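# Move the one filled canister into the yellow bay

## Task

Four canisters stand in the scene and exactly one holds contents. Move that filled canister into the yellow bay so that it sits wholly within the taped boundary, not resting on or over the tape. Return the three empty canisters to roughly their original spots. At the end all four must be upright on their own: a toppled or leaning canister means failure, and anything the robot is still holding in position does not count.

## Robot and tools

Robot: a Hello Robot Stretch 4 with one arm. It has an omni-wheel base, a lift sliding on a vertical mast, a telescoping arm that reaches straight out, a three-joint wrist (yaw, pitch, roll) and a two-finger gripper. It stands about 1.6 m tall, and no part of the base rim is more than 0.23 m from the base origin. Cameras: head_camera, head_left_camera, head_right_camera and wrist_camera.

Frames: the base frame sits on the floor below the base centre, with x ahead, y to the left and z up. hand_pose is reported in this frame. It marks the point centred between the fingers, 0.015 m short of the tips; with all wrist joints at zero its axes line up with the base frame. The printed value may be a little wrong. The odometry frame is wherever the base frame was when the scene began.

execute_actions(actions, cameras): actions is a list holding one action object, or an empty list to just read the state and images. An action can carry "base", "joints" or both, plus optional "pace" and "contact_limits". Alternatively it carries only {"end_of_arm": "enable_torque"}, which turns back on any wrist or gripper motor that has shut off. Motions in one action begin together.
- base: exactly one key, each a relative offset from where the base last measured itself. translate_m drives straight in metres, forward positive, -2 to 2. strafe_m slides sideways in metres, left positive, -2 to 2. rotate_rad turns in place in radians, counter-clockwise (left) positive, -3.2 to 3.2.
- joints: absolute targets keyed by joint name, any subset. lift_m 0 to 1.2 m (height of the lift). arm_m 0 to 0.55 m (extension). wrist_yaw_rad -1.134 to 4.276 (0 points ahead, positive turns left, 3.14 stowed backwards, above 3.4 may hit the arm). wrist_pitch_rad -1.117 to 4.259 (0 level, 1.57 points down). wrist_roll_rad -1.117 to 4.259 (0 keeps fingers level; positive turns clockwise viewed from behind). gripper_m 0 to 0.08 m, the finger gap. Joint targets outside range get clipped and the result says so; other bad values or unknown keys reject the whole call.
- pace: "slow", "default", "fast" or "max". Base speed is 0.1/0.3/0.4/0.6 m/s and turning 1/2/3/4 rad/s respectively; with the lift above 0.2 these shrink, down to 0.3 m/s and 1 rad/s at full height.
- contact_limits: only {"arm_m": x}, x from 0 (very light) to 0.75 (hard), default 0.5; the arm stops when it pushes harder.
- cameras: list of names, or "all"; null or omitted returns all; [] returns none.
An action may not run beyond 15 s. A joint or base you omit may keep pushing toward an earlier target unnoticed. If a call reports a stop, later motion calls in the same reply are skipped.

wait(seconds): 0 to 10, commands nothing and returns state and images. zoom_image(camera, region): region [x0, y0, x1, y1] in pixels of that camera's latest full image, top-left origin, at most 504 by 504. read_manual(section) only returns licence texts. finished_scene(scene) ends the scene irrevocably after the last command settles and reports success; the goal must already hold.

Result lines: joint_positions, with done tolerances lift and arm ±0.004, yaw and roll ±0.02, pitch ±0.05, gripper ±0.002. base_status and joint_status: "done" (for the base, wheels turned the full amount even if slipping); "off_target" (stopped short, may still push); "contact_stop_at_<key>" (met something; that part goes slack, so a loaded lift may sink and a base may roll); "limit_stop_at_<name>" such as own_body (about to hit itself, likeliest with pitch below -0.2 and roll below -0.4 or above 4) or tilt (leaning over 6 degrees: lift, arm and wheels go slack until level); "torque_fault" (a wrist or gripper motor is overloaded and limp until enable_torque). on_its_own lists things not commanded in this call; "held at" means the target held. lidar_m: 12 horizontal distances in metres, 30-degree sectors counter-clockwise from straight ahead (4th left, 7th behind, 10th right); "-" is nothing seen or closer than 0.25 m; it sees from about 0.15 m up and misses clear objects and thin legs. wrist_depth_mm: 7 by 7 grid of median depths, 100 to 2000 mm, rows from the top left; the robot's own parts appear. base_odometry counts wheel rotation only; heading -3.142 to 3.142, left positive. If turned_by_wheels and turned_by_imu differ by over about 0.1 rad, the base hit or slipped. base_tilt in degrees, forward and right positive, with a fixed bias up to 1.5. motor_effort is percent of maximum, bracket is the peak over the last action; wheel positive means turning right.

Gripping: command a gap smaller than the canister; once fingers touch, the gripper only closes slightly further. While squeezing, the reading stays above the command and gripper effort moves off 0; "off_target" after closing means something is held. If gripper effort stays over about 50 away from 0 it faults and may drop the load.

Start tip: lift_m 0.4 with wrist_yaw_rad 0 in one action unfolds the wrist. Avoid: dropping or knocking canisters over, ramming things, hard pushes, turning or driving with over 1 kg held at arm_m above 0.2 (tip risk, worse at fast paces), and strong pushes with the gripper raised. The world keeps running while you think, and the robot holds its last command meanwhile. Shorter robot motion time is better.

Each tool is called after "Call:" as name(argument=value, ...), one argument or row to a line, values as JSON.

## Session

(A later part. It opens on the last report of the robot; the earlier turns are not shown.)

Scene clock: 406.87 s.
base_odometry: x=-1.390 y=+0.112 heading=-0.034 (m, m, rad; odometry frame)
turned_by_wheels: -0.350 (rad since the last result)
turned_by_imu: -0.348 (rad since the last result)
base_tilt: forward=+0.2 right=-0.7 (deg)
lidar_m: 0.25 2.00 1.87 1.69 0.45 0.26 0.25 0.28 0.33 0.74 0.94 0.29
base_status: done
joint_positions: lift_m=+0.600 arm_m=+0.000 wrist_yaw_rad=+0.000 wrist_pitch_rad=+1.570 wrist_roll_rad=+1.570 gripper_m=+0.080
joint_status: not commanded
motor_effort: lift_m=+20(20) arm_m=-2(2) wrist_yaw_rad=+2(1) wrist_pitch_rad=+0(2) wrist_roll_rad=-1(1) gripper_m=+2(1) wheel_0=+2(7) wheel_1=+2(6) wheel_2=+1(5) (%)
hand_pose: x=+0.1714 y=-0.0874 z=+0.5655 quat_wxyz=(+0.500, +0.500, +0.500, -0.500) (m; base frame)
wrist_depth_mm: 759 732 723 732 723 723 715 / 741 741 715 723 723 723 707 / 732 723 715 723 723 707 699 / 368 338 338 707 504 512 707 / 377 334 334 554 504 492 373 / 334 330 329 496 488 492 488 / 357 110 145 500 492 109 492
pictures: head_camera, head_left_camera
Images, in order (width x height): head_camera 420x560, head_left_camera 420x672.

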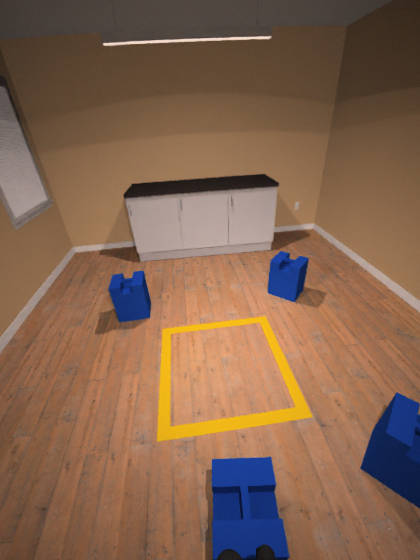

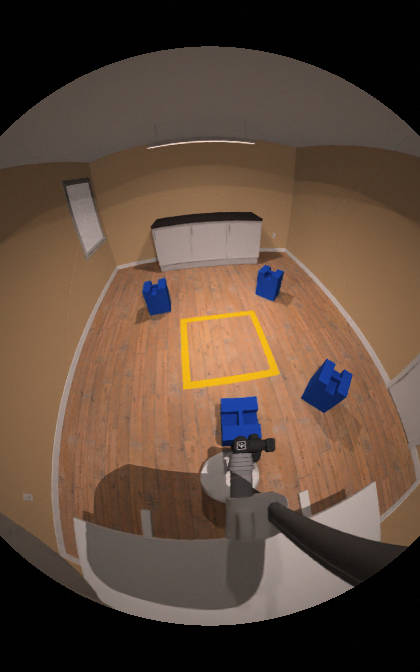

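Call:
execute_actions(
  actions=[
    {"base":{"strafe_m":-0.05},"pace":"slow"},
  ],
  cameras=[],
)

Call:
execute_actions(
  actions=[
    {"base":{"translate_m":0.55},"pace":"slow"},
  ],
  cameras=["head_camera","head_left_camera"],
)

Scene clock: 425.47 s.
base_odometry: x=-1.392 y=+0.062 heading=-0.034 (m, m, rad; odometry frame)
turned_by_wheels: +0.000 (rad since the last result)
turned_by_imu: -0.001 (rad since the last result)
base_tilt: forward=+0.1 right=-0.6 (deg)
lidar_m: 0.25 0.26 1.89 1.75 0.41 0.30 0.26 0.28 0.33 1.98 0.91 0.30
base_status: done
joint_positions: lift_m=+0.600 arm_m=+0.000 wrist_yaw_rad=+0.000 wrist_pitch_rad=+1.570 wrist_roll_rad=+1.570 gripper_m=+0.080
joint_status: not commanded
motor_effort: lift_m=+20(20) arm_m=-2(2) wrist_yaw_rad=+1(2) wrist_pitch_rad=+1(0) wrist_roll_rad=-2(2) gripper_m=+1(2) wheel_0=+1(5) wheel_1=-3(6) wheel_2=+0(0) (%)
hand_pose: x=+0.1714 y=-0.0874 z=+0.5655 quat_wxyz=(+0.500, +0.500, +0.500, -0.500) (m; base frame)
wrist_depth_mm: 741 741 741 732 723 732 707 / 741 732 732 732 723 723 715 / 732 732 707 723 715 715 707 / 732 732 723 723 508 504 707 / 375 334 332 554 500 488 370 / 355 332 329 500 492 492 488 / 332 110 145 500 492 110 488
pictures: none
No camera images: the call's "cameras" was empty. Leave "cameras" out to get every camera's image.

Scene clock: 432.27 s.
base_odometry: x=-0.842 y=+0.044 heading=-0.034 (m, m, rad; odometry frame)
turned_by_wheels: +0.000 (rad since the last result)
turned_by_imu: -0.001 (rad since the last result)
base_tilt: forward=+0.0 right=-0.6 (deg)
lidar_m: 0.25 1.52 2.00 1.82 1.83 0.87 0.79 0.82 2.03 0.65 0.78 0.30
base_status: done
joint_positions: lift_m=+0.600 arm_m=+0.000 wrist_yaw_rad=+0.000 wrist_pitch_rad=+1.570 wrist_roll_rad=+1.570 gripper_m=+0.080
joint_status: not commanded
motor_effort: lift_m=+20(20) arm_m=-2(2) wrist_yaw_rad=+0(2) wrist_pitch_rad=+2(2) wrist_roll_rad=-2(2) gripper_m=+1(1) wheel_0=+4(6) wheel_1=+4(7) wheel_2=-7(12) (%)
hand_pose: x=+0.1715 y=-0.0874 z=+0.5655 quat_wxyz=(+0.500, +0.500, +0.500, -0.500) (m; base frame)
wrist_depth_mm: 750 750 732 741 732 723 715 / 750 741 732 723 723 715 723 / 732 732 723 723 715 723 707 / 338 410 732 715 508 508 707 / 336 407 332 496 496 492 368 / 334 347 329 492 492 492 488 / 332 110 145 496 488 109 492
pictures: head_camera, head_left_camera
Images, in order (width x height): head_camera 420x560, head_left_camera 420x672.

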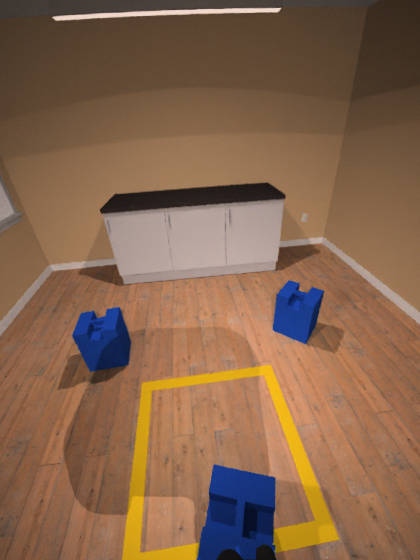

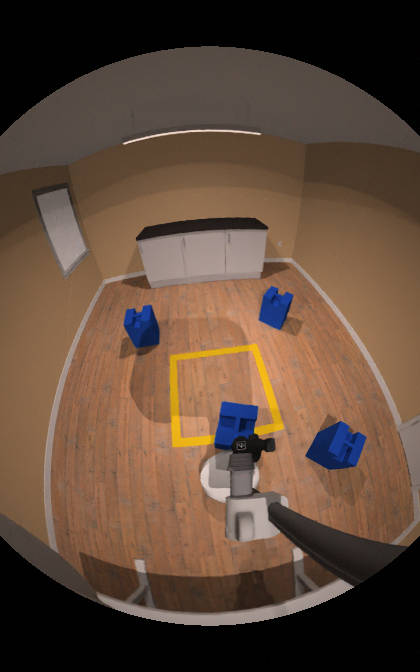

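Call:
execute_actions(
  actions=[
    {"base":{"strafe_m":-0.06},"pace":"slow"},
  ],
  cameras=[],
)

Call:
execute_actions(
  actions=[
    {"base":{"translate_m":0.35},"pace":"slow"},
  ],
  cameras=[],
)

Call:
execute_actions(
  actions=[
    {"base":{"translate_m":-0.5}},
  ],
  cameras=["head_camera","head_left_camera"],
)

Scene clock: 451.63 s.
base_odometry: x=-0.845 y=-0.016 heading=-0.034 (m, m, rad; odometry frame)
turned_by_wheels: +0.000 (rad since the last result)
turned_by_imu: -0.001 (rad since the last result)
base_tilt: forward=+0.1 right=-0.6 (deg)
lidar_m: 0.25 0.26 2.07 1.88 1.88 0.86 0.79 0.80 2.03 0.60 0.69 0.36
base_status: done
joint_positions: lift_m=+0.600 arm_m=+0.000 wrist_yaw_rad=+0.000 wrist_pitch_rad=+1.570 wrist_roll_rad=+1.570 gripper_m=+0.080
joint_status: not commanded
motor_effort: lift_m=+20(20) arm_m=-2(2) wrist_yaw_rad=+0(2) wrist_pitch_rad=+1(1) wrist_roll_rad=-1(3) gripper_m=+1(1) wheel_0=+5(9) wheel_1=-1(4) wheel_2=-4(4) (%)
hand_pose: x=+0.1715 y=-0.0874 z=+0.5655 quat_wxyz=(+0.500, +0.500, +0.500, -0.500) (m; base frame)
wrist_depth_mm: 750 759 741 732 723 723 723 / 741 732 741 723 723 715 723 / 732 732 723 723 723 715 715 / 732 732 723 723 500 508 691 / 336 402 469 504 500 496 373 / 332 404 329 496 496 488 484 / 330 110 145 496 492 109 496
pictures: none
No camera images: the call's "cameras" was empty. Leave "cameras" out to get every camera's image.

Scene clock: 456.40 s.
base_odometry: x=-0.495 y=-0.028 heading=-0.033 (m, m, rad; odometry frame)
turned_by_wheels: +0.001 (rad since the last result)
turned_by_imu: -0.001 (rad since the last result)
base_tilt: forward=+0.2 right=-0.6 (deg)
lidar_m: 0.26 0.25 1.34 1.92 1.93 1.24 1.13 1.16 0.66 0.68 1.85 1.29
base_status: done
joint_positions: lift_m=+0.600 arm_m=+0.000 wrist_yaw_rad=+0.000 wrist_pitch_rad=+1.570 wrist_roll_rad=+1.570 gripper_m=+0.080
joint_status: not commanded
motor_effort: lift_m=+20(20) arm_m=-2(2) wrist_yaw_rad=+1(1) wrist_pitch_rad=+1(1) wrist_roll_rad=+1(1) gripper_m=+4(2) wheel_0=+8(10) wheel_1=+6(9) wheel_2=-6(11) (%)
hand_pose: x=+0.1715 y=-0.0874 z=+0.5655 quat_wxyz=(+0.500, +0.500, +0.500, -0.500) (m; base frame)
wrist_depth_mm: 750 741 741 732 723 723 723 / 750 741 741 723 715 715 707 / 741 732 723 732 715 707 707 / 732 723 723 723 504 504 707 / 723 723 615 500 492 492 370 / 334 404 327 496 500 484 492 / 330 110 145 496 488 110 488
pictures: none
No camera images: the call's "cameras" was empty. Leave "cameras" out to get every camera's image.

Scene clock: 459.57 s.
base_odometry: x=-0.995 y=-0.011 heading=-0.033 (m, m, rad; odometry frame)
turned_by_wheels: +0.000 (rad since the last result)
turned_by_imu: +0.000 (rad since the last result)
base_tilt: forward=+0.2 right=-0.6 (deg)
lidar_m: 0.70 1.68 2.03 1.85 1.06 0.70 0.64 0.65 0.84 0.69 0.63 1.74
base_status: done
joint_positions: lift_m=+0.600 arm_m=+0.000 wrist_yaw_rad=+0.000 wrist_pitch_rad=+1.570 wrist_roll_rad=+1.570 gripper_m=+0.080
joint_status: not commanded
motor_effort: lift_m=+20(20) arm_m=-2(2) wrist_yaw_rad=+0(0) wrist_pitch_rad=+1(0) wrist_roll_rad=+1(1) gripper_m=+1(2) wheel_0=+1(5) wheel_1=+0(5) wheel_2=+0(9) (%)
hand_pose: x=+0.1715 y=-0.0874 z=+0.5655 quat_wxyz=(+0.500, +0.500, +0.500, -0.500) (m; base frame)
wrist_depth_mm: 741 750 741 741 732 723 715 / 741 732 723 732 723 723 715 / 741 732 732 715 723 707 707 / 723 723 715 715 512 508 699 / 715 715 715 554 500 492 370 / 715 707 691 500 492 488 484 / 707 110 145 504 488 109 492
pictures: head_camera, head_left_camera
Images, in order (width x height): head_camera 420x560, head_left_camera 420x672.

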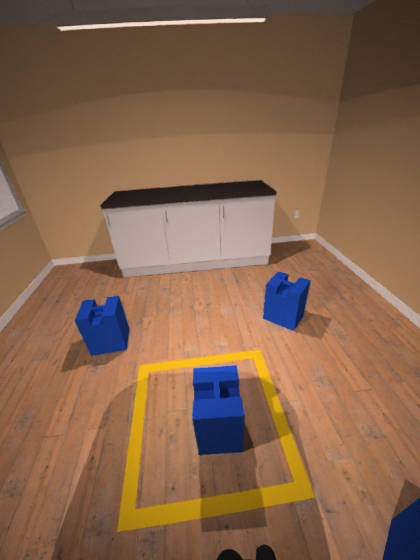

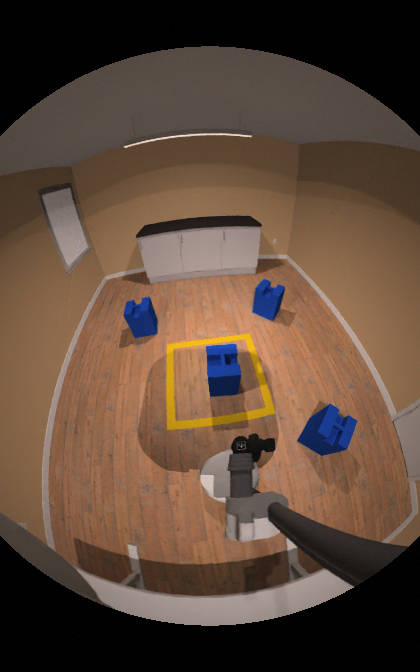

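Well inside.

Call:
finished_scene(
  scene=1,
)

The scene is finished: the task was done.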